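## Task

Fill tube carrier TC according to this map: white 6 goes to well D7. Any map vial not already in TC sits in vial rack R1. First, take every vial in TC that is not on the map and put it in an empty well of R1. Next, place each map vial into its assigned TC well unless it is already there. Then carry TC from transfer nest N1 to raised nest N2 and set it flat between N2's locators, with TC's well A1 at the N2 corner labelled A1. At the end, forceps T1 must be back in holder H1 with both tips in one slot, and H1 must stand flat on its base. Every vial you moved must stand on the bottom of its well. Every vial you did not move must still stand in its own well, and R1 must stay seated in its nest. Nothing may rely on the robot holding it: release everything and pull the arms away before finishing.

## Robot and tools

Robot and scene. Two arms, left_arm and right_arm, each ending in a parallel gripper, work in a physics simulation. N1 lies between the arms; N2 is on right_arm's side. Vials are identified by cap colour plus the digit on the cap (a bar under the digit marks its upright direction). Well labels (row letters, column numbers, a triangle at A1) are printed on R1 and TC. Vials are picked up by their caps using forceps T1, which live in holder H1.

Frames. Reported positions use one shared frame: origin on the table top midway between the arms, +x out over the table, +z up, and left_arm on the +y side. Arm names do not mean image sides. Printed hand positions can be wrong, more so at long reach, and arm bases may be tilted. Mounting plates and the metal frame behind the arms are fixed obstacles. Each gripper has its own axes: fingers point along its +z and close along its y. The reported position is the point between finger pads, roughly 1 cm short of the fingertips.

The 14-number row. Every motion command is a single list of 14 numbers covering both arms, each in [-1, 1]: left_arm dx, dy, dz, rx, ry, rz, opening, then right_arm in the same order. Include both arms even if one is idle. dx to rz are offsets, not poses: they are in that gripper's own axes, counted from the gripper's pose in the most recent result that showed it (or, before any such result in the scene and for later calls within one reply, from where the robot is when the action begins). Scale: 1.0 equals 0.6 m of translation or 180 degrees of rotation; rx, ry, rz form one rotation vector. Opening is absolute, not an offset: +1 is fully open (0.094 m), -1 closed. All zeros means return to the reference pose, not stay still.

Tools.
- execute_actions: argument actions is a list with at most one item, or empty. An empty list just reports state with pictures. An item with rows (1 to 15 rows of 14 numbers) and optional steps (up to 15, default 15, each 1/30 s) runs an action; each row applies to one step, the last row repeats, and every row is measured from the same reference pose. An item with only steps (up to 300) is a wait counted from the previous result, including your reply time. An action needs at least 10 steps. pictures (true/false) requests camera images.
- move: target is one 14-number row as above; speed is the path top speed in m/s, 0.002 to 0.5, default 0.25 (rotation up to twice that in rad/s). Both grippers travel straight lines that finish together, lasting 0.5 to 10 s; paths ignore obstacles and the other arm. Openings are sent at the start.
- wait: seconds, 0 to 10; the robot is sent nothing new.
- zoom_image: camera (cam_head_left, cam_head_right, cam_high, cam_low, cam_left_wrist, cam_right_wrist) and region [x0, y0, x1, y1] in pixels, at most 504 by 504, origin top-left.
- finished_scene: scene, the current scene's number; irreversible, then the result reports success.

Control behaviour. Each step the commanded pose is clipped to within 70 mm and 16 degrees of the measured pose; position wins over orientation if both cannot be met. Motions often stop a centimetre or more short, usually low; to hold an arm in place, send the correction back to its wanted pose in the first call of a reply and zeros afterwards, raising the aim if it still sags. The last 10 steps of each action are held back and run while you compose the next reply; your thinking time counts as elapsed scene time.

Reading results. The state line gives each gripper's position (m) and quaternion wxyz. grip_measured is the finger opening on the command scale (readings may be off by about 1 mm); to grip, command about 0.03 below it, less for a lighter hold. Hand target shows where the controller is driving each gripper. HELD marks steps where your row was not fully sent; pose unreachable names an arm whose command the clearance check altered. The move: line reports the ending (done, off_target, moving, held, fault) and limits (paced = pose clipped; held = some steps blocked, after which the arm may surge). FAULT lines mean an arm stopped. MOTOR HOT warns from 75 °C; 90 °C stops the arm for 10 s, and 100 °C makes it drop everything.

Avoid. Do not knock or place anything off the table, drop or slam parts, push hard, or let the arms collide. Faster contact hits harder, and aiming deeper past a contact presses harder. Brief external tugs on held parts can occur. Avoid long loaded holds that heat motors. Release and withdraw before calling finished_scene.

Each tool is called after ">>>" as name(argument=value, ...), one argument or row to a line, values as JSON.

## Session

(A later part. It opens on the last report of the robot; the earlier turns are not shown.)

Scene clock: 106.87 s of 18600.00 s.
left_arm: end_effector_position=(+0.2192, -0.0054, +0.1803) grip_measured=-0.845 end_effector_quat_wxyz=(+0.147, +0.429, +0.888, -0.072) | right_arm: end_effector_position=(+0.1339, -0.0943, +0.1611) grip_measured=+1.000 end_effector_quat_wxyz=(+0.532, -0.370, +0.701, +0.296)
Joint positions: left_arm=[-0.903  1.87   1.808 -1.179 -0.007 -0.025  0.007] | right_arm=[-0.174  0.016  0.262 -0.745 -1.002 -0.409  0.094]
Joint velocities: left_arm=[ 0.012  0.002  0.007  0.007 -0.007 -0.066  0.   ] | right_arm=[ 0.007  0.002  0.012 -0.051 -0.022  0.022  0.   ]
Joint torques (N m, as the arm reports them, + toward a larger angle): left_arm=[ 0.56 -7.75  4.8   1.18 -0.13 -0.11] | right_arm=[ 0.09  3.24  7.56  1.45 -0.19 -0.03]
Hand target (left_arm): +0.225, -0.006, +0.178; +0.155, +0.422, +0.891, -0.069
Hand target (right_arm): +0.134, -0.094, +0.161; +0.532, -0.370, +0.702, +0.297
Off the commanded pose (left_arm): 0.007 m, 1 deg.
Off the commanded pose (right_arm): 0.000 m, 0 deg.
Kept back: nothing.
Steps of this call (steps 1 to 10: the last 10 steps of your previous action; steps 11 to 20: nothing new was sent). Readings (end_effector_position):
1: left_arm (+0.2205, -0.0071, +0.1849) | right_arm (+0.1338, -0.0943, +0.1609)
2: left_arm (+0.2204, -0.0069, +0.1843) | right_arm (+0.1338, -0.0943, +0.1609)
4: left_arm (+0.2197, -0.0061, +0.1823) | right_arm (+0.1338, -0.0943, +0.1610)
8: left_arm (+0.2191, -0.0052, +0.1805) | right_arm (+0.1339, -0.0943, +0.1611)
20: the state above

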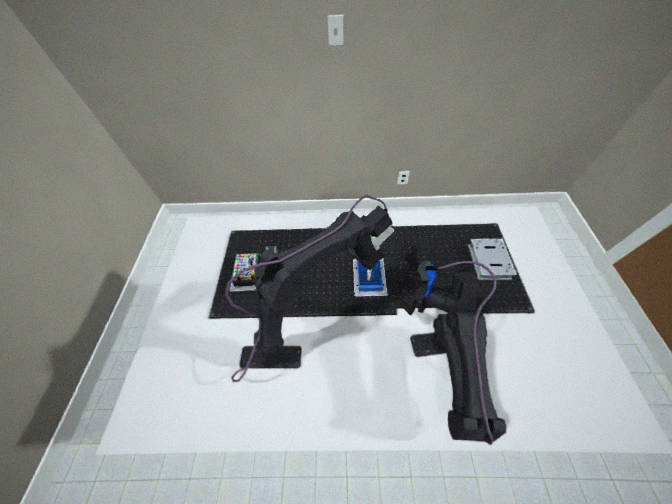

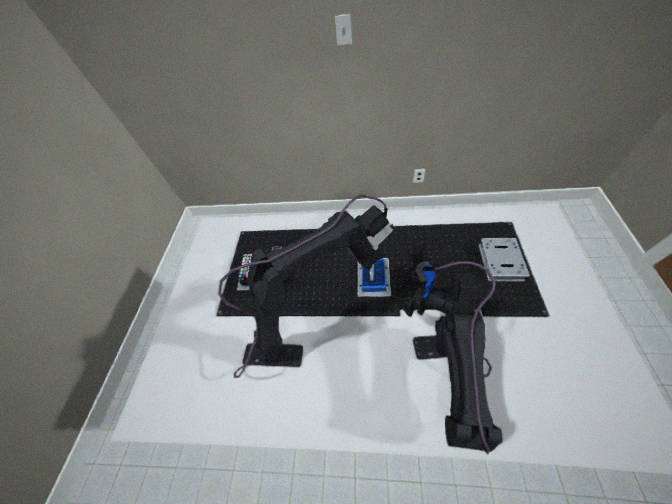

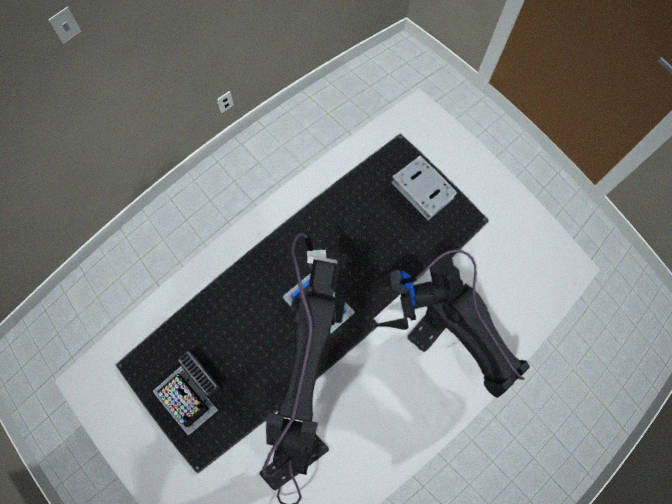

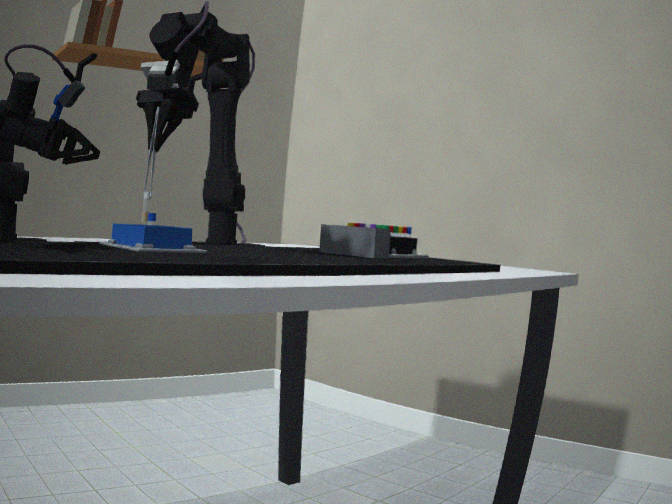

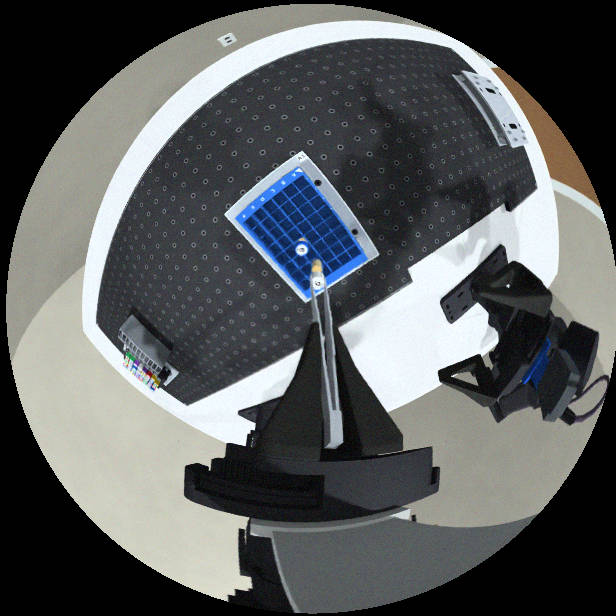

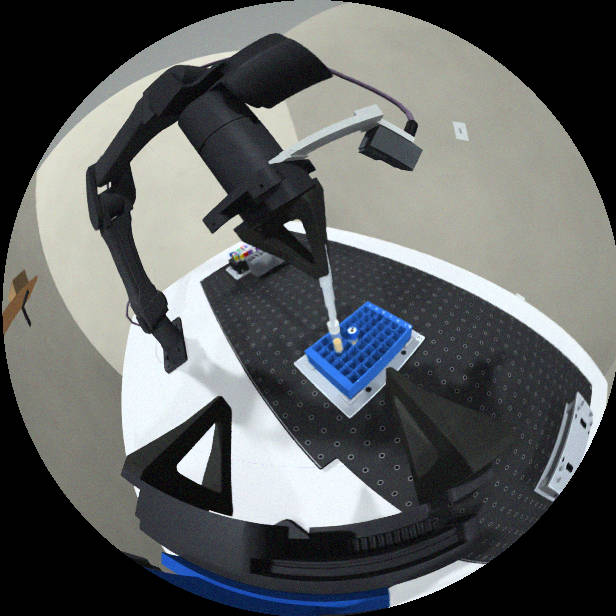

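>>> execute_actions(
  actions=[
    {"rows": [[-0.0035,0.0077,0.0113,-0.0044,-0.0036,-0.0039,-0.855,0,0,0,0,0,0,1],[-0.0033,0.0077,0.0120,-0.0044,-0.0036,-0.0039,-0.855,0,0,0,0,0,0,1],[-0.0030,0.0077,0.0127,-0.0044,-0.0036,-0.0039,-0.855,0,0,0,0,0,0,1],[-0.0027,0.0077,0.0136,-0.0044,-0.0036,-0.0039,-0.855,0,0,0,0,0,0,1],[-0.0024,0.0077,0.0145,-0.0044,-0.0036,-0.0039,-0.855,0,0,0,0,0,0,1],[-0.0021,0.0077,0.0154,-0.0044,-0.0036,-0.0039,-0.855,0,0,0,0,0,0,1],[-0.0018,0.0077,0.0164,-0.0044,-0.0036,-0.0039,-0.855,0,0,0,0,0,0,1],[-0.0014,0.0077,0.0173,-0.0044,-0.0036,-0.0039,-0.855,0,0,0,0,0,0,1],[-0.0011,0.0077,0.0183,-0.0044,-0.0036,-0.0039,-0.855,0,0,0,0,0,0,1],[-0.0008,0.0077,0.0192,-0.0044,-0.0036,-0.0039,-0.855,0,0,0,0,0,0,1],[-0.0005,0.0077,0.0202,-0.0044,-0.0036,-0.0039,-0.855,0,0,0,0,0,0,1],[-0.0001,0.0077,0.0211,-0.0044,-0.0036,-0.0039,-0.855,0,0,0,0,0,0,1],[0.0002,0.0077,0.0221,-0.0044,-0.0036,-0.0039,-0.855,0,0,0,0,0,0,1],[0.0005,0.0077,0.0230,-0.0044,-0.0036,-0.0039,-0.855,0,0,0,0,0,0,1],[0.0008,0.0077,0.0240,-0.0044,-0.0036,-0.0039,-0.855,0,0,0,0,0,0,1]], "steps": 15},
  ],
)

>>> execute_actions(
  actions=[
    {"steps": 18},
  ],
  pictures=true,
)

>>> zoom_image(
  camera="cam_left_wrist",
  region=[280, 225, 355, 300],
)

>>> zoom_image(
  camera="cam_right_wrist",
  region=[305, 305, 380, 380],
)

Scene clock: 108.97 s of 18600.00 s.
left_arm: end_effector_position=(+0.2189, -0.0049, +0.1754) grip_measured=-0.845 end_effector_quat_wxyz=(+0.145, +0.429, +0.889, -0.071) | right_arm: end_effector_position=(+0.1340, -0.0943, +0.1612) grip_measured=+1.000 end_effector_quat_wxyz=(+0.533, -0.370, +0.701, +0.296)
Joint positions: left_arm=[-0.903  1.87   1.79  -1.167 -0.007 -0.025  0.007] | right_arm=[-0.174  0.016  0.262 -0.745 -1.002 -0.409  0.094]
Joint velocities: left_arm=[-0.007  0.007 -0.105  0.037 -0.007 -0.022 -0.   ] | right_arm=[ 0.007  0.002 -0.007  0.051 -0.022 -0.007  0.   ]
Joint torques (N m, as the arm reports them, + toward a larger angle): left_arm=[ 0.55 -7.97  4.9   1.19 -0.15 -0.12] | right_arm=[ 0.02  3.22  7.61  1.46 -0.21 -0.03]
Steps of this call (steps 1 to 58: nothing new was sent; steps 59 to 63: the first 5 steps of this action). Readings (end_effector_position):
59: left_arm (+0.2193, -0.0056, +0.1798) | right_arm (+0.1339, -0.0943, +0.1612)
60: left_arm (+0.2194, -0.0057, +0.1790) | right_arm (+0.1339, -0.0943, +0.1612)
62: left_arm (+0.2191, -0.0053, +0.1767) | right_arm (+0.1340, -0.0943, +0.1612)
63: the state above

Scene clock: 109.57 s of 18600.00 s.
left_arm: end_effector_position=(+0.2194, -0.0057, +0.1670) grip_measured=-0.845 end_effector_quat_wxyz=(+0.144, +0.429, +0.889, -0.071) | right_arm: end_effector_position=(+0.1340, -0.0943, +0.1613) grip_measured=+1.000 end_effector_quat_wxyz=(+0.533, -0.371, +0.701, +0.296)
Joint positions: left_arm=[-0.903  1.87   1.757 -1.134 -0.007 -0.025  0.007] | right_arm=[-0.174  0.016  0.262 -0.744 -1.002 -0.409  0.094]
Joint velocities: left_arm=[-0.022  0.002 -0.002  0.037 -0.081 -0.066 -0.   ] | right_arm=[-0.002  0.002 -0.007  0.007 -0.022  0.007  0.   ]
Joint torques (N m, as the arm reports them, + toward a larger angle): left_arm=[ 0.53 -8.18  4.89  1.17 -0.15 -0.1 ] | right_arm=[ 0.13  3.26  7.59  1.45 -0.2  -0.02]
Hand target (left_arm): +0.225, -0.006, +0.167; +0.155, +0.422, +0.891, -0.069
Hand target (right_arm): +0.134, -0.094, +0.161; +0.532, -0.370, +0.701, +0.296
Off the commanded pose (left_arm): 0.006 m, 1 deg.
Off the commanded pose (right_arm): 0.000 m, 0 deg.
Kept back: nothing.
Steps of this call (steps 1 to 10: the last 10 steps of your previous action; steps 11 to 18: nothing new was sent). Readings (end_effector_position):
1: left_arm (+0.2187, -0.0048, +0.1744) | right_arm (+0.1340, -0.0943, +0.1613)
2: left_arm (+0.2186, -0.0046, +0.1736) | right_arm (+0.1340, -0.0943, +0.1613)
4: left_arm (+0.2188, -0.0048, +0.1723) | right_arm (+0.1340, -0.0943, +0.1613)
8: left_arm (+0.2190, -0.0052, +0.1697) | right_arm (+0.1340, -0.0943, +0.1613)
18: the state above

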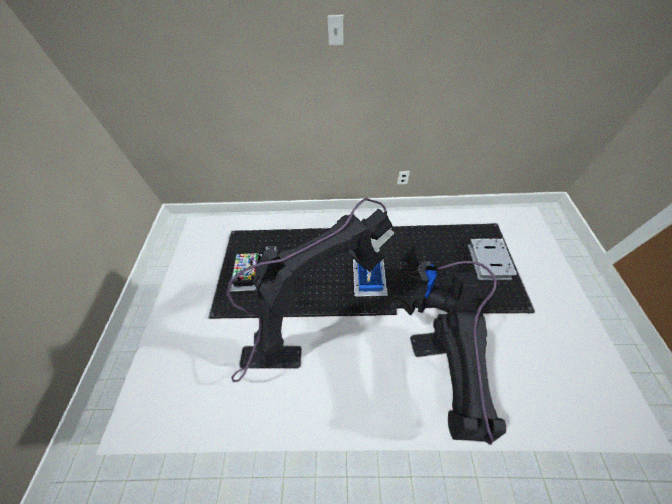

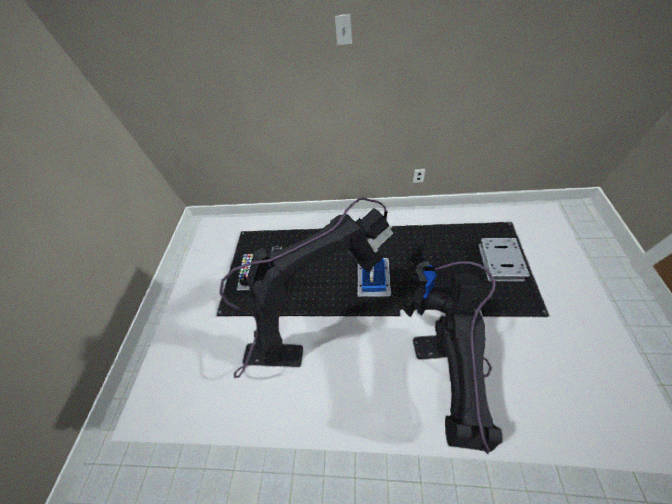

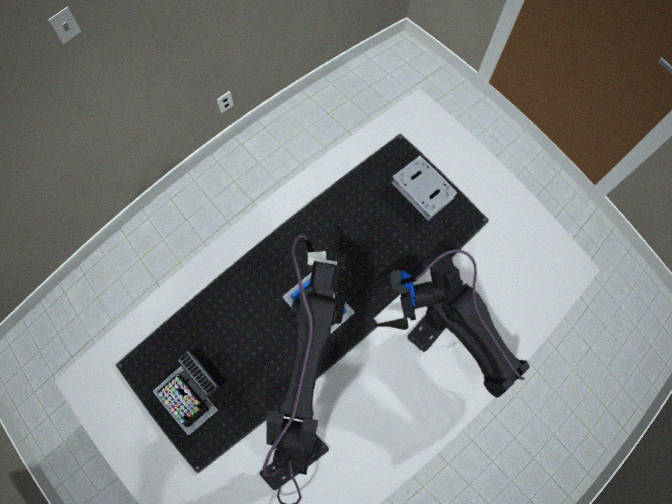

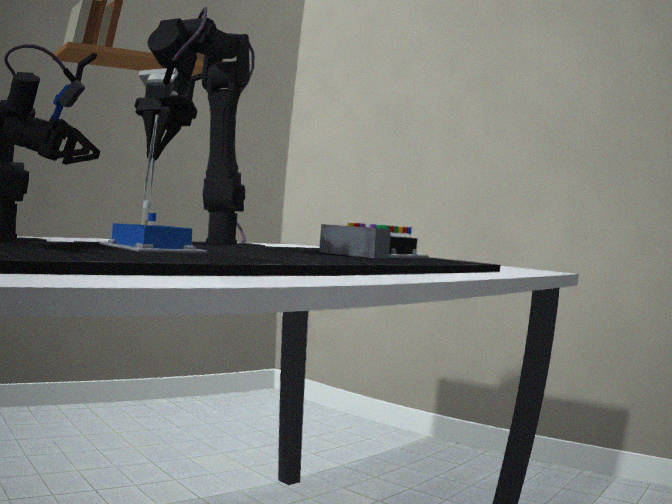

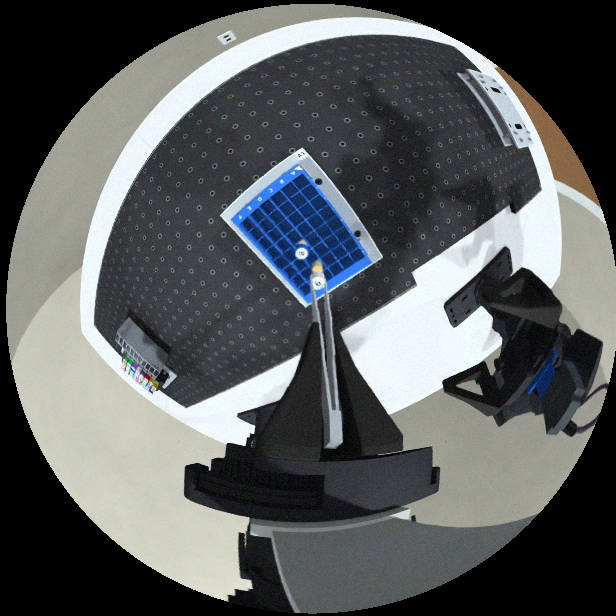

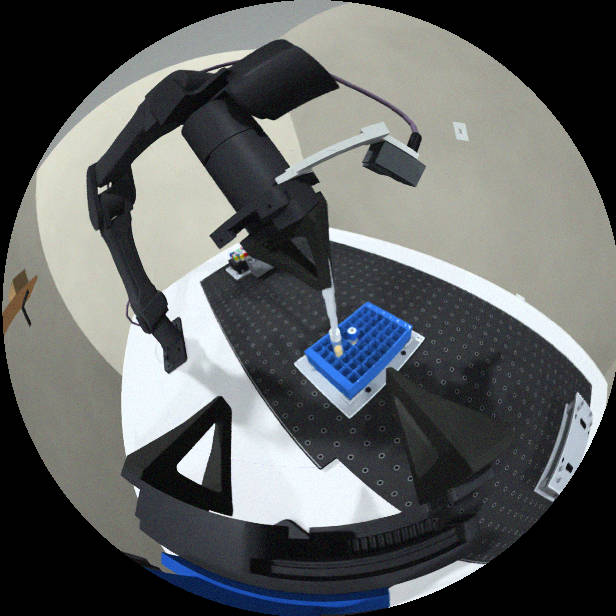

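Region (280, 225, 355, 300) of cam_left_wrist's 616x616 image, scaled by 6.720, with more detail than that image has.

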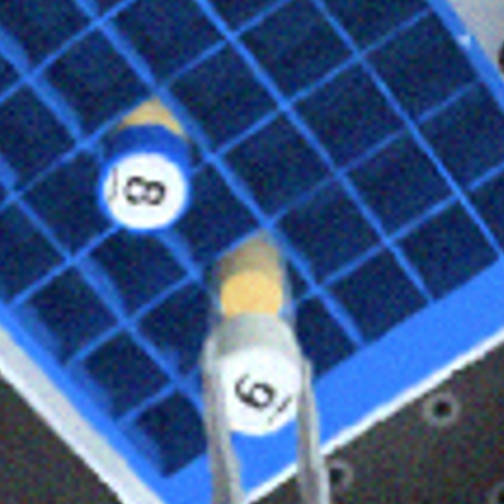

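Region (305, 305, 380, 380) of cam_right_wrist's 616x616 image, scaled by 6.720, with more detail than that image has.

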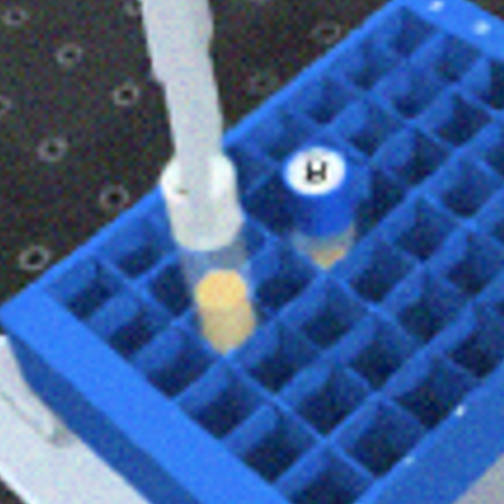

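>>> execute_actions(
  actions=[
    {"rows": [[-0.0042,0.0077,0.0075,-0.0044,-0.0055,-0.0039,-0.855,0,0,0,0,0,0,1],[-0.0039,0.0077,0.0083,-0.0044,-0.0055,-0.0039,-0.855,0,0,0,0,0,0,1],[-0.0037,0.0077,0.0091,-0.0044,-0.0055,-0.0039,-0.855,0,0,0,0,0,0,1],[-0.0033,0.0077,0.0102,-0.0044,-0.0055,-0.0039,-0.855,0,0,0,0,0,0,1],[-0.0029,0.0077,0.0115,-0.0044,-0.0055,-0.0039,-0.855,0,0,0,0,0,0,1],[-0.0025,0.0077,0.0128,-0.0044,-0.0055,-0.0039,-0.855,0,0,0,0,0,0,1],[-0.0020,0.0077,0.0140,-0.0044,-0.0055,-0.0039,-0.855,0,0,0,0,0,0,1],[-0.0016,0.0077,0.0153,-0.0044,-0.0055,-0.0039,-0.855,0,0,0,0,0,0,1],[-0.0012,0.0077,0.0165,-0.0044,-0.0055,-0.0039,-0.855,0,0,0,0,0,0,1],[-0.0008,0.0077,0.0178,-0.0044,-0.0055,-0.0039,-0.855,0,0,0,0,0,0,1],[-0.0003,0.0077,0.0191,-0.0044,-0.0055,-0.0039,-0.855,0,0,0,0,0,0,1],[0.0001,0.0077,0.0203,-0.0044,-0.0055,-0.0039,-0.855,0,0,0,0,0,0,1],[0.0005,0.0077,0.0216,-0.0044,-0.0055,-0.0039,-0.855,0,0,0,0,0,0,1],[0.0009,0.0077,0.0229,-0.0044,-0.0055,-0.0039,-0.855,0,0,0,0,0,0,1],[0.0014,0.0077,0.0241,-0.0044,-0.0055,-0.0039,-0.855,0,0,0,0,0,0,1]], "steps": 15},
  ],
)

>>> execute_actions(
  actions=[
    {"steps": 18},
  ],
  pictures=true,
)

>>> zoom_image(
  camera="cam_right_wrist",
  region=[305, 305, 380, 380],
)

>>> zoom_image(
  camera="cam_low",
  region=[105, 170, 205, 260],
)

Scene clock: 111.07 s of 18600.00 s.
left_arm: end_effector_position=(+0.2192, -0.0054, +0.1625) grip_measured=-0.845 end_effector_quat_wxyz=(+0.143, +0.429, +0.889, -0.070) | right_arm: end_effector_position=(+0.1341, -0.0943, +0.1614) grip_measured=+1.000 end_effector_quat_wxyz=(+0.533, -0.371, +0.701, +0.296)
Joint positions: left_arm=[-0.903  1.87   1.74  -1.122 -0.007 -0.025  0.007] | right_arm=[-0.174  0.016  0.262 -0.743 -1.002 -0.409  0.094]
Joint velocities: left_arm=[ 0.032 -0.012 -0.1    0.081  0.022 -0.007 -0.   ] | right_arm=[ 0.002 -0.007 -0.007 -0.051 -0.037  0.022  0.   ]
Joint torques (N m, as the arm reports them, + toward a larger angle): left_arm=[ 0.52 -8.31  4.91  1.13 -0.14 -0.09] | right_arm=[ 0.04  3.22  7.59  1.46 -0.2  -0.03]
Steps of this call (steps 1 to 40: nothing new was sent; steps 41 to 45: the first 5 steps of this action). Readings (end_effector_position):
41: left_arm (+0.2195, -0.0058, +0.1666) | right_arm (+0.1340, -0.0943, +0.1613)
42: left_arm (+0.2196, -0.0059, +0.1660) | right_arm (+0.1340, -0.0943, +0.1614)
44: left_arm (+0.2193, -0.0056, +0.1636) | right_arm (+0.1341, -0.0943, +0.1614)
45: the state above

Scene clock: 111.67 s of 18600.00 s.
left_arm: end_effector_position=(+0.2197, -0.0060, +0.1521) grip_measured=-0.845 end_effector_quat_wxyz=(+0.142, +0.428, +0.890, -0.070) | right_arm: end_effector_position=(+0.1341, -0.0943, +0.1615) grip_measured=+1.000 end_effector_quat_wxyz=(+0.533, -0.371, +0.701, +0.296)
Joint positions: left_arm=[-0.903  1.87   1.698 -1.08  -0.007 -0.026  0.007] | right_arm=[-0.174  0.016  0.262 -0.743 -1.002 -0.409  0.094]
Joint velocities: left_arm=[ 0.002  0.007  0.007 -0.051  0.081 -0.022 -0.001] | right_arm=[-0.017 -0.007 -0.007 -0.066  0.007 -0.022  0.   ]
Joint torques (N m, as the arm reports them, + toward a larger angle): left_arm=[ 0.52 -8.52  4.88  1.15 -0.17 -0.1 ] | right_arm=[ 0.12  3.27  7.59  1.45 -0.2  -0.03]
Hand target (left_arm): +0.225, -0.006, +0.153; +0.154, +0.422, +0.891, -0.069
Hand target (right_arm): +0.134, -0.094, +0.161; +0.533, -0.371, +0.701, +0.296
Off the commanded pose (left_arm): 0.006 m, 2 deg.
Off the commanded pose (right_arm): 0.000 m, 0 deg.
Kept back: nothing.
Steps of this call (steps 1 to 10: the last 10 steps of your previous action; steps 11 to 18: nothing new was sent). Readings (end_effector_position):
1: left_arm (+0.2191, -0.0052, +0.1615) | right_arm (+0.1341, -0.0943, +0.1614)
2: left_arm (+0.2191, -0.0053, +0.1606) | right_arm (+0.1341, -0.0943, +0.1615)
4: left_arm (+0.2192, -0.0054, +0.1589) | right_arm (+0.1341, -0.0943, +0.1615)
8: left_arm (+0.2194, -0.0057, +0.1555) | right_arm (+0.1341, -0.0943, +0.1615)
18: the state above

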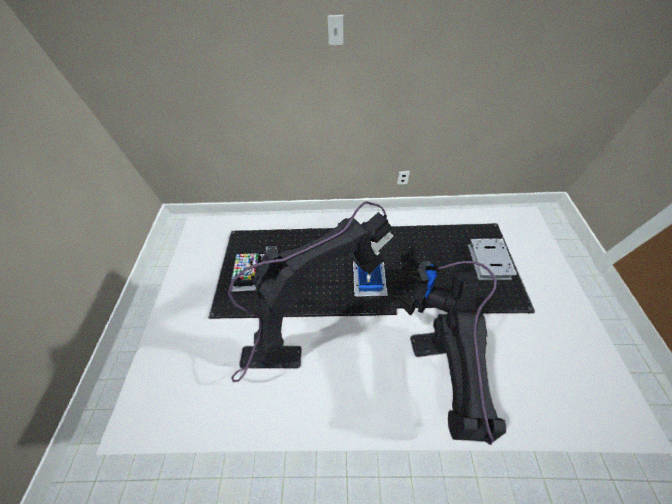

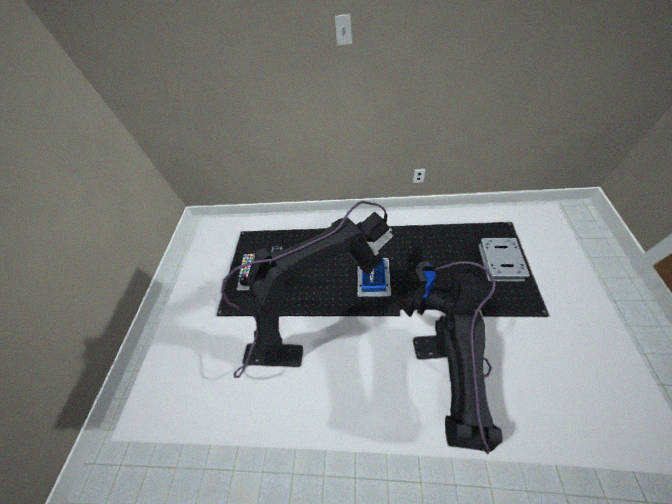

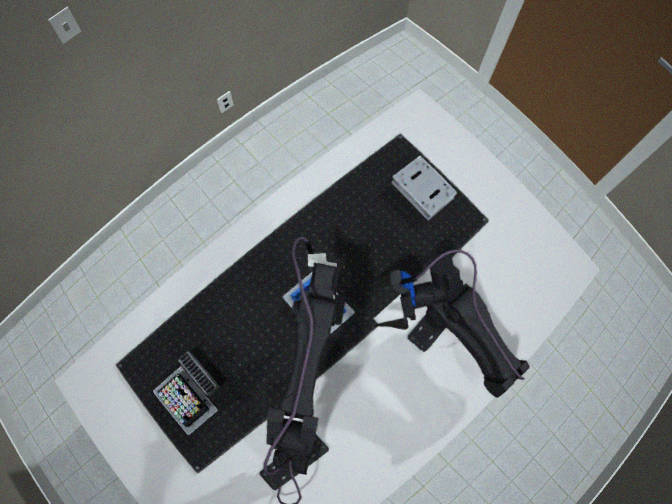

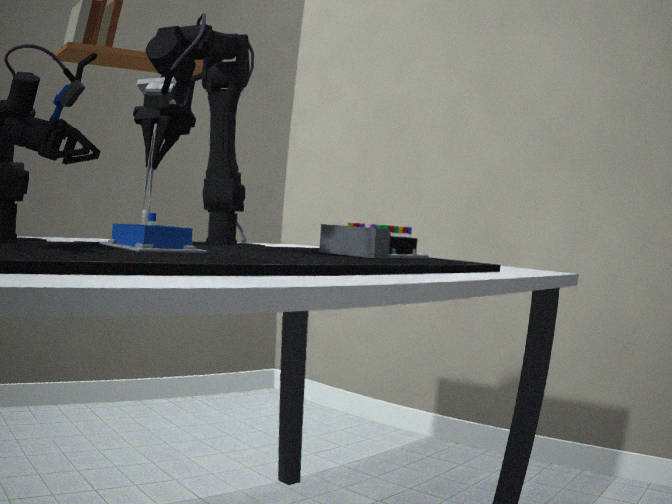

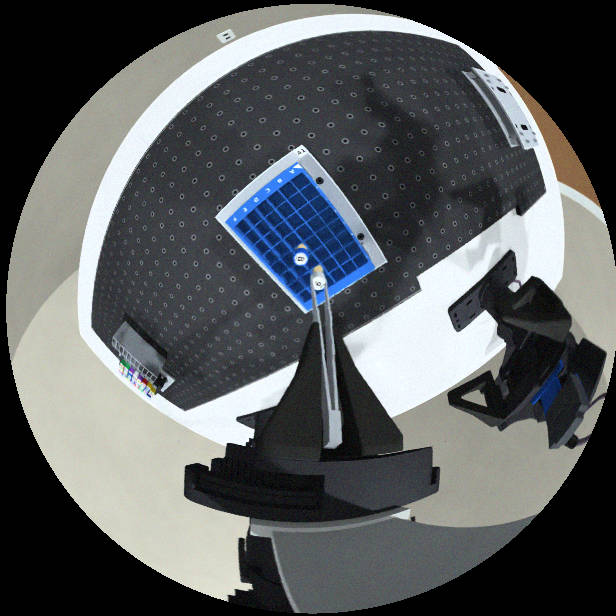

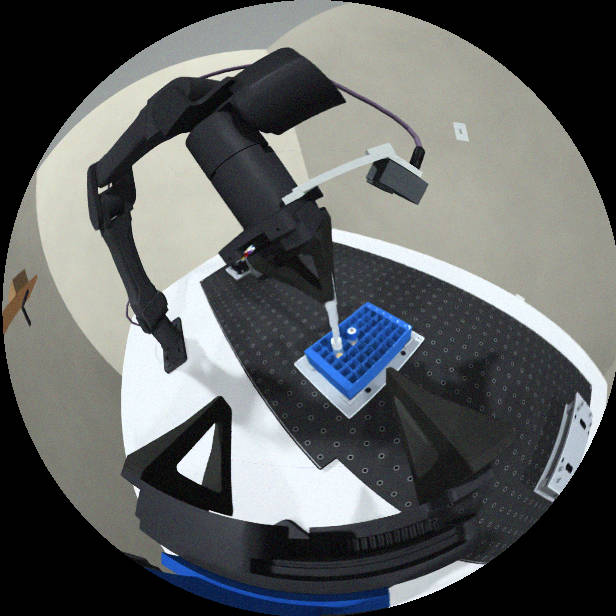

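Region (305, 305, 380, 380) of cam_right_wrist's 616x616 image, scaled by 6.720, with more detail than that image has.

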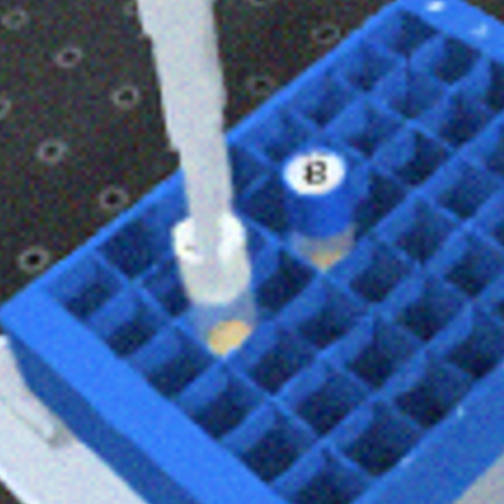

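Region (105, 170, 205, 260) of cam_low's 672x504 image, scaled by 5.040, with more detail than that image has; it fills the top 454 rows of this view, and the rest is white.

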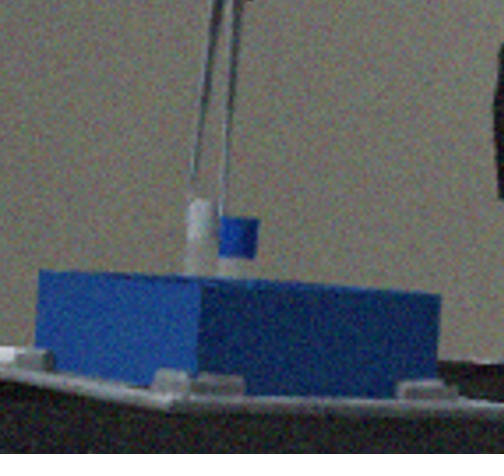

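>>> execute_actions(
  actions=[
    {"rows": [[-0.0043,0.0076,0.0051,-0.0044,-0.0071,-0.0036,-0.855,0,0,0,0,0,0,1],[-0.0042,0.0076,0.0054,-0.0044,-0.0071,-0.0036,-0.855,0,0,0,0,0,0,1],[-0.0042,0.0076,0.0054,-0.0044,-0.0071,-0.0036,-0.855,0,0,0,0,0,0,1],[-0.0042,0.0076,0.0054,-0.0044,-0.0071,-0.0036,-0.855,0,0,0,0,0,0,1],[-0.0042,0.0076,0.0054,-0.0044,-0.0071,-0.0036,-0.855,0,0,0,0,0,0,1],[-0.0042,0.0076,0.0054,-0.0044,-0.0071,-0.0036,-0.855,0,0,0,0,0,0,1],[-0.0042,0.0076,0.0054,-0.0044,-0.0071,-0.0036,-0.855,0,0,0,0,0,0,1],[-0.0042,0.0076,0.0054,-0.0044,-0.0071,-0.0036,-0.84,0,0,0,0,0,0,1],[-0.0042,0.0076,0.0054,-0.0044,-0.0071,-0.0036,-0.83,0,0,0,0,0,0,1],[-0.0042,0.0076,0.0054,-0.0044,-0.0071,-0.0036,-0.82,0,0,0,0,0,0,1],[-0.0042,0.0076,0.0054,-0.0044,-0.0071,-0.0036,-0.81,0,0,0,0,0,0,1],[-0.0042,0.0076,0.0054,-0.0044,-0.0071,-0.0036,-0.80,0,0,0,0,0,0,1],[-0.0042,0.0076,0.0054,-0.0044,-0.0071,-0.0036,-0.79,0,0,0,0,0,0,1],[-0.0042,0.0076,0.0054,-0.0044,-0.0071,-0.0036,-0.775,0,0,0,0,0,0,1],[-0.0042,0.0076,0.0054,-0.0044,-0.0071,-0.0036,-0.765,0,0,0,0,0,0,1]], "steps": 15},
  ],
)

>>> execute_actions(
  actions=[
    {"steps": 14},
  ],
)

Scene clock: 112.70 s of 18600.00 s.
left_arm: end_effector_position=(+0.2194, -0.0057, +0.1482) grip_measured=-0.845 end_effector_quat_wxyz=(+0.141, +0.428, +0.890, -0.069) | right_arm: end_effector_position=(+0.1342, -0.0943, +0.1617) grip_measured=+1.000 end_effector_quat_wxyz=(+0.534, -0.371, +0.700, +0.296)
Joint positions: left_arm=[-0.903  1.87   1.684 -1.068 -0.007 -0.026  0.007] | right_arm=[-0.174  0.016  0.262 -0.742 -1.002 -0.409  0.094]
Joint velocities: left_arm=[-0.017 -0.007 -0.046  0.007 -0.022  0.125 -0.   ] | right_arm=[-0.017 -0.007  0.002 -0.007  0.007 -0.066  0.   ]
Joint torques (N m, as the arm reports them, + toward a larger angle): left_arm=[ 0.54 -8.63  4.99  1.12 -0.15 -0.08] | right_arm=[ 0.07  3.28  7.54  1.45 -0.21 -0.03]
Steps of this call (steps 1 to 26: nothing new was sent; steps 27 to 31: the first 5 steps of this action). Readings (end_effector_position):
27: left_arm (+0.2198, -0.0061, +0.1514) | right_arm (+0.1341, -0.0943, +0.1616)
28: left_arm (+0.2198, -0.0062, +0.1508) | right_arm (+0.1341, -0.0943, +0.1616)
30: left_arm (+0.2195, -0.0058, +0.1488) | right_arm (+0.1342, -0.0943, +0.1617)
31: the state above

Scene clock: 113.17 s of 18600.00 s.
left_arm: end_effector_position=(+0.2198, -0.0061, +0.1481) grip_measured=-0.767 end_effector_quat_wxyz=(+0.142, +0.428, +0.890, -0.070) | right_arm: end_effector_position=(+0.1342, -0.0943, +0.1617) grip_measured=+1.000 end_effector_quat_wxyz=(+0.534, -0.371, +0.700, +0.296)
Joint positions: left_arm=[-0.903  1.87   1.683 -1.065 -0.007 -0.026  0.011] | right_arm=[-0.174  0.016  0.262 -0.741 -1.002 -0.409  0.094]
Joint velocities: left_arm=[-0.002 -0.007  0.002 -0.11  -0.007 -0.022 -0.   ] | right_arm=[-0.012 -0.002  0.017 -0.007 -0.037 -0.037  0.   ]
Joint torques (N m, as the arm reports them, + toward a larger angle): left_arm=[ 0.48 -8.67  4.86  1.15 -0.14 -0.08] | right_arm=[ 0.08  3.25  7.56  1.47 -0.21 -0.04]
Hand target (left_arm): +0.225, -0.006, +0.150; +0.155, +0.422, +0.891, -0.069
Hand target (right_arm): +0.134, -0.094, +0.162; +0.533, -0.371, +0.700, +0.296
Off the commanded pose (left_arm): 0.006 m, 2 deg.
Off the commanded pose (right_arm): 0.000 m, 0 deg.
Kept back: nothing.
Steps of this call (steps 1 to 10: the last 10 steps of your previous action; steps 11 to 14: nothing new was sent). Readings (end_effector_position):
1: left_arm (+0.2195, -0.0059, +0.1481) | right_arm (+0.1342, -0.0943, +0.1617)
2: left_arm (+0.2197, -0.0060, +0.1480) | right_arm (+0.1342, -0.0943, +0.1617)
4: left_arm (+0.2198, -0.0061, +0.1481) | right_arm (+0.1342, -0.0943, +0.1617)
8: left_arm (+0.2198, -0.0061, +0.1481) | right_arm (+0.1342, -0.0943, +0.1617)
14: the state above

>>> execute_actions(
  actions=[
    {"rows": [[-0.0077,0.0076,-0.0057,-0.0044,-0.0071,-0.0036,-0.765,0,0,0,0,0,0,1],[-0.0092,0.0076,-0.0105,-0.0044,-0.0071,-0.0036,-0.765,0,0,0,0,0,0,1],[-0.0108,0.0076,-0.0152,-0.0044,-0.0071,-0.0036,-0.765,0,0,0,0,0,0,1],[-0.0118,0.0076,-0.0184,-0.0044,-0.0071,-0.0036,-0.765,0,0,0,0,0,0,1],[-0.0125,0.0076,-0.0204,-0.0044,-0.0071,-0.0036,-0.765,0,0,0,0,0,0,1],[-0.0132,0.0076,-0.0225,-0.0044,-0.0071,-0.0036,-0.765,0,0,0,0,0,0,1],[-0.0138,0.0076,-0.0245,-0.0044,-0.0071,-0.0036,-0.765,0,0,0,0,0,0,1],[-0.0145,0.0076,-0.0266,-0.0044,-0.0071,-0.0036,-0.765,0,0,0,0,0,0,1],[-0.0152,0.0076,-0.0286,-0.0044,-0.0071,-0.0036,-0.765,0,0,0,0,0,0,1],[-0.0159,0.0076,-0.0307,-0.0044,-0.0071,-0.0036,-0.765,0,0,0,0,0,0,1],[-0.0166,0.0076,-0.0328,-0.0044,-0.0071,-0.0036,-0.765,0,0,0,0,0,0,1],[-0.0172,0.0076,-0.0348,-0.0044,-0.0071,-0.0036,-0.765,0,0,0,0,0,0,1],[-0.0179,0.0076,-0.0369,-0.0044,-0.0071,-0.0036,-0.765,0,0,0,0,0,0,1],[-0.0186,0.0076,-0.0389,-0.0044,-0.0071,-0.0036,-0.765,0,0,0,0,0,0,1],[-0.0193,0.0076,-0.0410,-0.0044,-0.0071,-0.0036,-0.765,0,0,0,0,0,0,1]], "steps": 15},
  ],
)

>>> execute_actions(
  actions=[
    {"steps": 17},
  ],
)

Scene clock: 114.43 s of 18600.00 s.
left_arm: end_effector_position=(+0.2195, -0.0059, +0.1480) grip_measured=-0.767 end_effector_quat_wxyz=(+0.142, +0.428, +0.890, -0.069) | right_arm: end_effector_position=(+0.1343, -0.0943, +0.1619) grip_measured=+1.000 end_effector_quat_wxyz=(+0.534, -0.371, +0.700, +0.295)
Joint positions: left_arm=[-0.903  1.87   1.683 -1.067 -0.007 -0.026  0.011] | right_arm=[-0.174  0.016  0.262 -0.74  -1.002 -0.409  0.094]
Joint velocities: left_arm=[ 0.002 -0.017 -0.017 -0.037  0.022  0.022  0.   ] | right_arm=[-0.007 -0.017  0.002  0.066 -0.037  0.022  0.   ]
Joint torques (N m, as the arm reports them, + toward a larger angle): left_arm=[ 0.54 -8.49  8.83  0.8  -0.16 -0.07] | right_arm=[ 0.03  3.25  7.57  1.44 -0.21 -0.03]
Steps of this call (steps 1 to 33: nothing new was sent; steps 34 to 38: the first 5 steps of this action). Readings (end_effector_position):
34: left_arm (+0.2198, -0.0061, +0.1481) | right_arm (+0.1343, -0.0943, +0.1618)
35: left_arm (+0.2198, -0.0061, +0.1481) | right_arm (+0.1343, -0.0943, +0.1618)
37: left_arm (+0.2197, -0.0061, +0.1481) | right_arm (+0.1343, -0.0943, +0.1618)
38: the state above

Scene clock: 115.00 s of 18600.00 s.
left_arm: end_effector_position=(+0.2209, -0.0076, +0.1672) grip_measured=-0.767 end_effector_quat_wxyz=(+0.149, +0.428, +0.889, -0.073) | right_arm: end_effector_position=(+0.1343, -0.0943, +0.1619) grip_measured=+1.000 end_effector_quat_wxyz=(+0.534, -0.371, +0.700, +0.295)
Joint positions: left_arm=[-0.903  1.87   1.754 -1.122 -0.007 -0.026  0.011] | right_arm=[-0.174  0.016  0.262 -0.74  -1.002 -0.409  0.094]
Joint velocities: left_arm=[ 0.002 -0.012 -0.007 -0.125 -0.051  0.007 -0.001] | right_arm=[-0.002 -0.007  0.002 -0.022  0.022  0.007  0.   ]
Joint torques (N m, as the arm reports them, + toward a larger angle): left_arm=[ 0.58 -8.    7.94  0.83 -0.14 -0.09] | right_arm=[ 0.06  3.24  7.55  1.47 -0.21 -0.02]
Hand target (left_arm): +0.226, -0.005, +0.175; +0.155, +0.421, +0.891, -0.069
Hand target (right_arm): +0.134, -0.094, +0.162; +0.534, -0.371, +0.700, +0.296
Off the commanded pose (left_arm): 0.009 m, 1 deg.
Off the commanded pose (right_arm): 0.000 m, 0 deg.
Kept back: nothing.
Steps of this call (steps 1 to 10: the last 10 steps of your previous action; steps 11 to 17: nothing new was sent). Readings (end_effector_position):
1: left_arm (+0.2194, -0.0056, +0.1486) | right_arm (+0.1343, -0.0943, +0.1619)
2: left_arm (+0.2192, -0.0054, +0.1493) | right_arm (+0.1343, -0.0943, +0.1619)
4: left_arm (+0.2196, -0.0059, +0.1528) | right_arm (+0.1343, -0.0943, +0.1619)
8: left_arm (+0.2212, -0.0080, +0.1610) | right_arm (+0.1343, -0.0943, +0.1619)
17: the state above

>>> execute_actions(
  actions=[
    {"rows": [[-0.0083,0.0100,-0.0111,-0.0047,-0.0026,-0.0046,-0.765,0,0,0,0,0,0,1],[-0.0100,0.0124,-0.0105,-0.0051,-0.0026,-0.0056,-0.765,0,0,0,0,0,0,1],[-0.0118,0.0147,-0.0099,-0.0054,-0.0026,-0.0066,-0.765,0,0,0,0,0,0,1],[-0.0136,0.0171,-0.0093,-0.0058,-0.0026,-0.0076,-0.765,0,0,0,0,0,0,1],[-0.0154,0.0194,-0.0087,-0.0061,-0.0026,-0.0086,-0.765,0,0,0,0,0,0,1],[-0.0171,0.0218,-0.0081,-0.0065,-0.0026,-0.0096,-0.765,0,0,0,0,0,0,1],[-0.0189,0.0241,-0.0075,-0.0068,-0.0026,-0.0106,-0.765,0,0,0,0,0,0,1],[-0.0207,0.0265,-0.0068,-0.0072,-0.0026,-0.0116,-0.765,0,0,0,0,0,0,1],[-0.0225,0.0288,-0.0062,-0.0075,-0.0026,-0.0126,-0.765,0,0,0,0,0,0,1],[-0.0242,0.0312,-0.0056,-0.0079,-0.0026,-0.0136,-0.765,0,0,0,0,0,0,1],[-0.0260,0.0335,-0.0050,-0.0082,-0.0026,-0.0146,-0.765,0,0,0,0,0,0,1],[-0.0278,0.0359,-0.0044,-0.0086,-0.0026,-0.0156,-0.765,0,0,0,0,0,0,1],[-0.0296,0.0382,-0.0038,-0.0089,-0.0026,-0.0166,-0.765,0,0,0,0,0,0,1],[-0.0313,0.0406,-0.0032,-0.0093,-0.0026,-0.0176,-0.765,0,0,0,0,0,0,1],[-0.0331,0.0429,-0.0026,-0.0096,-0.0026,-0.0186,-0.765,0,0,0,0,0,0,1]], "steps": 15},
  ],
)

>>> execute_actions(
  actions=[
    {"steps": 18},
  ],
)

Scene clock: 116.80 s of 18600.00 s.
left_arm: end_effector_position=(+0.2234, -0.0063, +0.1678) grip_measured=-0.767 end_effector_quat_wxyz=(+0.146, +0.425, +0.890, -0.071) | right_arm: end_effector_position=(+0.1344, -0.0943, +0.1621) grip_measured=+1.000 end_effector_quat_wxyz=(+0.534, -0.371, +0.700, +0.295)
Joint positions: left_arm=[-0.896  1.879  1.77  -1.136 -0.007 -0.026  0.011] | right_arm=[-0.174  0.016  0.262 -0.739 -1.002 -0.409  0.094]
Joint velocities: left_arm=[ 0.095  0.11   0.198 -0.037 -0.007 -0.037  0.001] | right_arm=[-0.007  0.002 -0.007 -0.11  -0.007 -0.037  0.   ]
Joint torques (N m, as the arm reports them, + toward a larger angle): left_arm=[ 0.91 -7.66  8.04  0.85 -0.14 -0.1 ] | right_arm=[ 0.1   3.24  7.62  1.45 -0.21 -0.02]
Steps of this call (steps 1 to 49: nothing new was sent; steps 50 to 54: the first 5 steps of this action). Readings (end_effector_position):
50: left_arm (+0.2200, -0.0065, +0.1667) | right_arm (+0.1343, -0.0943, +0.1619)
51: left_arm (+0.2200, -0.0062, +0.1666) | right_arm (+0.1344, -0.0943, +0.1620)
53: left_arm (+0.2216, -0.0059, +0.1672) | right_arm (+0.1344, -0.0943, +0.1621)
54: the state above

Scene clock: 117.40 s of 18600.00 s.
left_arm: end_effector_position=(+0.2471, -0.0059, +0.1667) grip_measured=-0.767 end_effector_quat_wxyz=(+0.149, +0.406, +0.899, -0.068) | right_arm: end_effector_position=(+0.1345, -0.0943, +0.1622) grip_measured=+1.000 end_effector_quat_wxyz=(+0.535, -0.372, +0.699, +0.295)
Joint positions: left_arm=[-0.854  1.939  1.846 -1.15  -0.008 -0.027  0.011] | right_arm=[-0.174  0.016  0.262 -0.738 -1.002 -0.409  0.094]
Joint velocities: left_arm=[ 0.002  0.002 -0.032 -0.081  0.081  0.066 -0.   ] | right_arm=[-0.007 -0.012 -0.012  0.022 -0.037 -0.007  0.   ]
Joint torques (N m, as the arm reports them, + toward a larger angle): left_arm=[ 0.54 -8.27  8.3   0.84 -0.14 -0.11] | right_arm=[ 0.05  3.27  7.57  1.46 -0.21 -0.03]
Hand target (left_arm): +0.252, -0.005, +0.175; +0.157, +0.399, +0.901, -0.065
Hand target (right_arm): +0.134, -0.094, +0.162; +0.534, -0.371, +0.700, +0.295
Off the commanded pose (left_arm): 0.010 m, 1 deg.
Off the commanded pose (right_arm): 0.000 m, 0 deg.
Kept back: nothing.
Steps of this call (steps 1 to 10: the last 10 steps of your previous action; steps 11 to 18: nothing new was sent). Readings (end_effector_position):
1: left_arm (+0.2256, -0.0065, +0.1683) | right_arm (+0.1344, -0.0943, +0.1621)
2: left_arm (+0.2278, -0.0067, +0.1688) | right_arm (+0.1344, -0.0943, +0.1621)
4: left_arm (+0.2323, -0.0068, +0.1691) | right_arm (+0.1344, -0.0943, +0.1621)
8: left_arm (+0.2402, -0.0070, +0.1684) | right_arm (+0.1345, -0.0943, +0.1622)
18: the state above

>>> execute_actions(
  actions=[
    {"rows": [[-0.0083,0.0067,-0.0067,-0.0044,-0.0042,-0.0036,-0.765,0,0,0,0,0,0,1],[-0.0067,0.0067,-0.0019,-0.0044,-0.0042,-0.0036,-0.765,0,0,0,0,0,0,1],[-0.0050,0.0067,0.0028,-0.0044,-0.0042,-0.0036,-0.765,0,0,0,0,0,0,1],[-0.0040,0.0067,0.0060,-0.0044,-0.0042,-0.0036,-0.765,0,0,0,0,0,0,1],[-0.0034,0.0067,0.0076,-0.0044,-0.0042,-0.0036,-0.765,0,0,0,0,0,0,1],[-0.0031,0.0067,0.0085,-0.0044,-0.0042,-0.0036,-0.765,0,0,0,0,0,0,1],[-0.0028,0.0067,0.0095,-0.0044,-0.0042,-0.0036,-0.765,0,0,0,0,0,0,1],[-0.0024,0.0067,0.0104,-0.0044,-0.0042,-0.0036,-0.765,0,0,0,0,0,0,1],[-0.0021,0.0067,0.0114,-0.0044,-0.0042,-0.0036,-0.765,0,0,0,0,0,0,1],[-0.0018,0.0067,0.0123,-0.0044,-0.0042,-0.0036,-0.765,0,0,0,0,0,0,1]], "steps": 11},
  ],
)

>>> execute_actions(
  actions=[
    {"steps": 20},
  ],
  pictures=true,
)

>>> zoom_image(
  camera="cam_left_wrist",
  region=[275, 235, 365, 325],
)

>>> zoom_image(
  camera="cam_right_wrist",
  region=[305, 295, 390, 380],
)

Scene clock: 118.67 s of 18600.00 s.
left_arm: end_effector_position=(+0.2467, -0.0055, +0.1665) grip_measured=-0.767 end_effector_quat_wxyz=(+0.148, +0.406, +0.899, -0.067) | right_arm: end_effector_position=(+0.1345, -0.0943, +0.1622) grip_measured=+1.000 end_effector_quat_wxyz=(+0.535, -0.372, +0.699, +0.295)
Joint positions: left_arm=[-0.854  1.939  1.846 -1.152 -0.008 -0.027  0.011] | right_arm=[-0.174  0.016  0.262 -0.738 -1.002 -0.409  0.094]
Joint velocities: left_arm=[ 0.007  0.022  0.007 -0.051 -0.066 -0.007  0.   ] | right_arm=[-0.027 -0.002  0.007  0.007  0.007  0.022  0.   ]
Joint torques (N m, as the arm reports them, + toward a larger angle): left_arm=[ 0.4  -8.2   7.46  0.92 -0.16 -0.12] | right_arm=[ 0.    3.31  7.57  1.45 -0.2  -0.03]
Steps of this call (steps 1 to 37: nothing new was sent; step 38: the first step of this action). Readings (end_effector_position):
38: the state above

Scene clock: 119.33 s of 18600.00 s.
left_arm: end_effector_position=(+0.2466, -0.0053, +0.1599) grip_measured=-0.767 end_effector_quat_wxyz=(+0.146, +0.406, +0.900, -0.066) | right_arm: end_effector_position=(+0.1346, -0.0943, +0.1624) grip_measured=+1.000 end_effector_quat_wxyz=(+0.535, -0.372, +0.699, +0.295)
Joint positions: left_arm=[-0.854  1.939  1.821 -1.132 -0.009 -0.027  0.011] | right_arm=[-0.174  0.016  0.262 -0.737 -1.002 -0.409  0.094]
Joint velocities: left_arm=[-0.007 -0.017 -0.002  0.022 -0.051  0.051 -0.   ] | right_arm=[-0.002  0.007 -0.007 -0.081 -0.022 -0.066  0.   ]
Joint torques (N m, as the arm reports them, + toward a larger angle): left_arm=[ 0.4  -8.76  4.99  1.15 -0.15 -0.1 ] | right_arm=[ 0.08  3.25  7.57  1.45 -0.19 -0.03]
Hand target (left_arm): +0.252, -0.006, +0.160; +0.156, +0.399, +0.901, -0.065
Hand target (right_arm): +0.134, -0.094, +0.162; +0.535, -0.372, +0.699, +0.295
Off the commanded pose (left_arm): 0.006 m, 2 deg.
Off the commanded pose (right_arm): 0.000 m, 0 deg.
Kept back: nothing.
Steps of this call (steps 1 to 10: the last 10 steps of your previous action; steps 11 to 20: nothing new was sent). Readings (end_effector_position):
1: left_arm (+0.2467, -0.0055, +0.1665) | right_arm (+0.1345, -0.0943, +0.1622)
2: left_arm (+0.2467, -0.0055, +0.1665) | right_arm (+0.1345, -0.0943, +0.1622)
4: left_arm (+0.2470, -0.0058, +0.1666) | right_arm (+0.1345, -0.0943, +0.1623)
8: left_arm (+0.2470, -0.0057, +0.1632) | right_arm (+0.1346, -0.0943, +0.1623)
20: the state above

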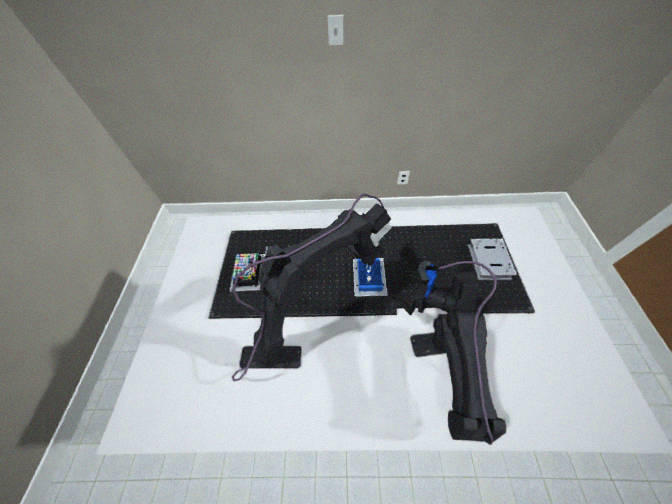

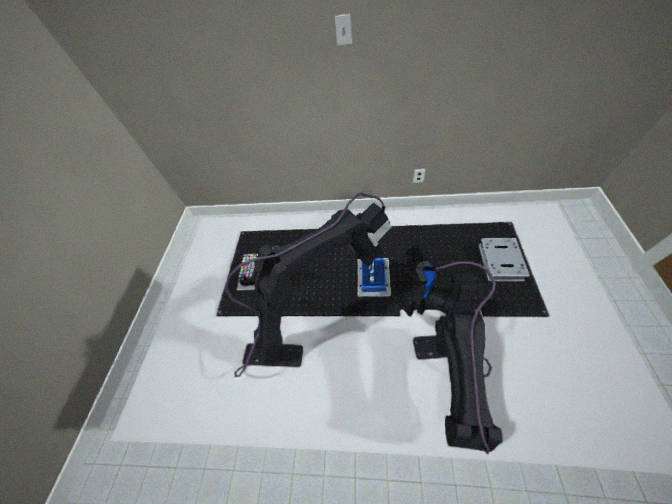

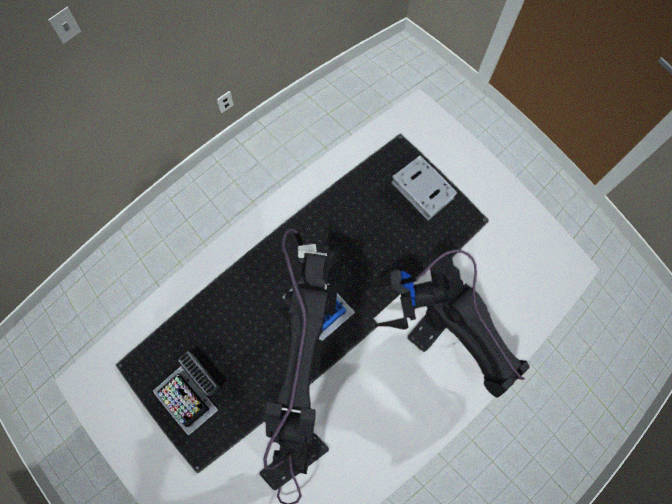

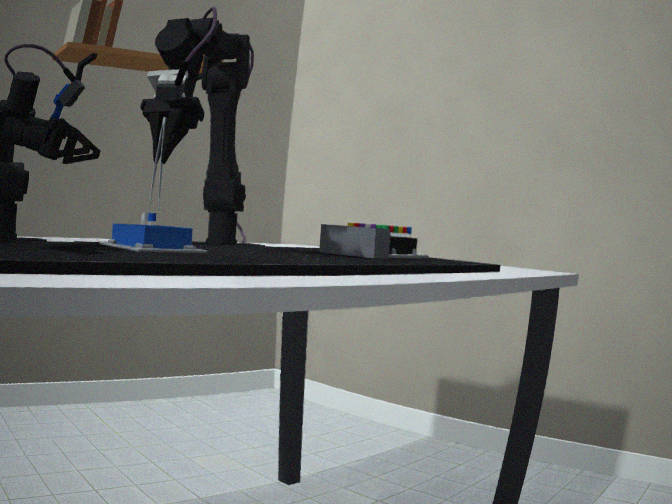

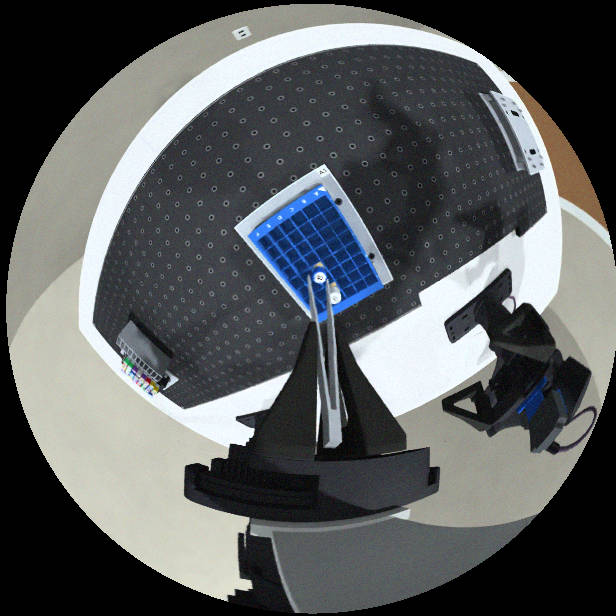

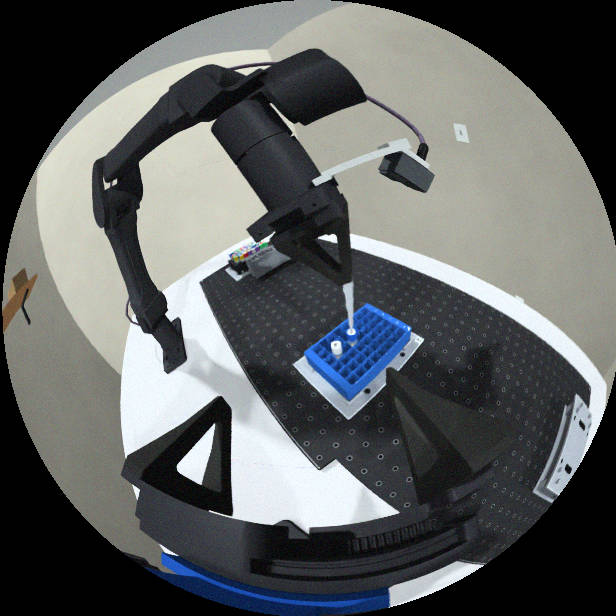

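Region (275, 235, 365, 325) of cam_left_wrist's 616x616 image, scaled by 5.600, with more detail than that image has.

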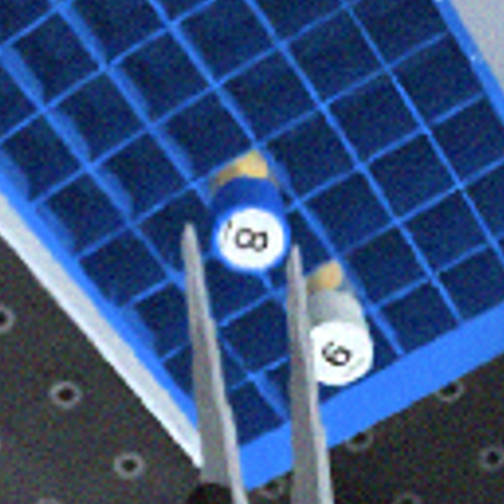

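Region (305, 295, 390, 380) of cam_right_wrist's 616x616 image, scaled by 5.929, with more detail than that image has.

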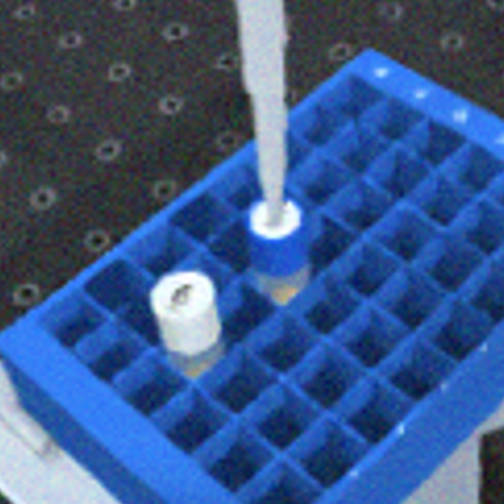

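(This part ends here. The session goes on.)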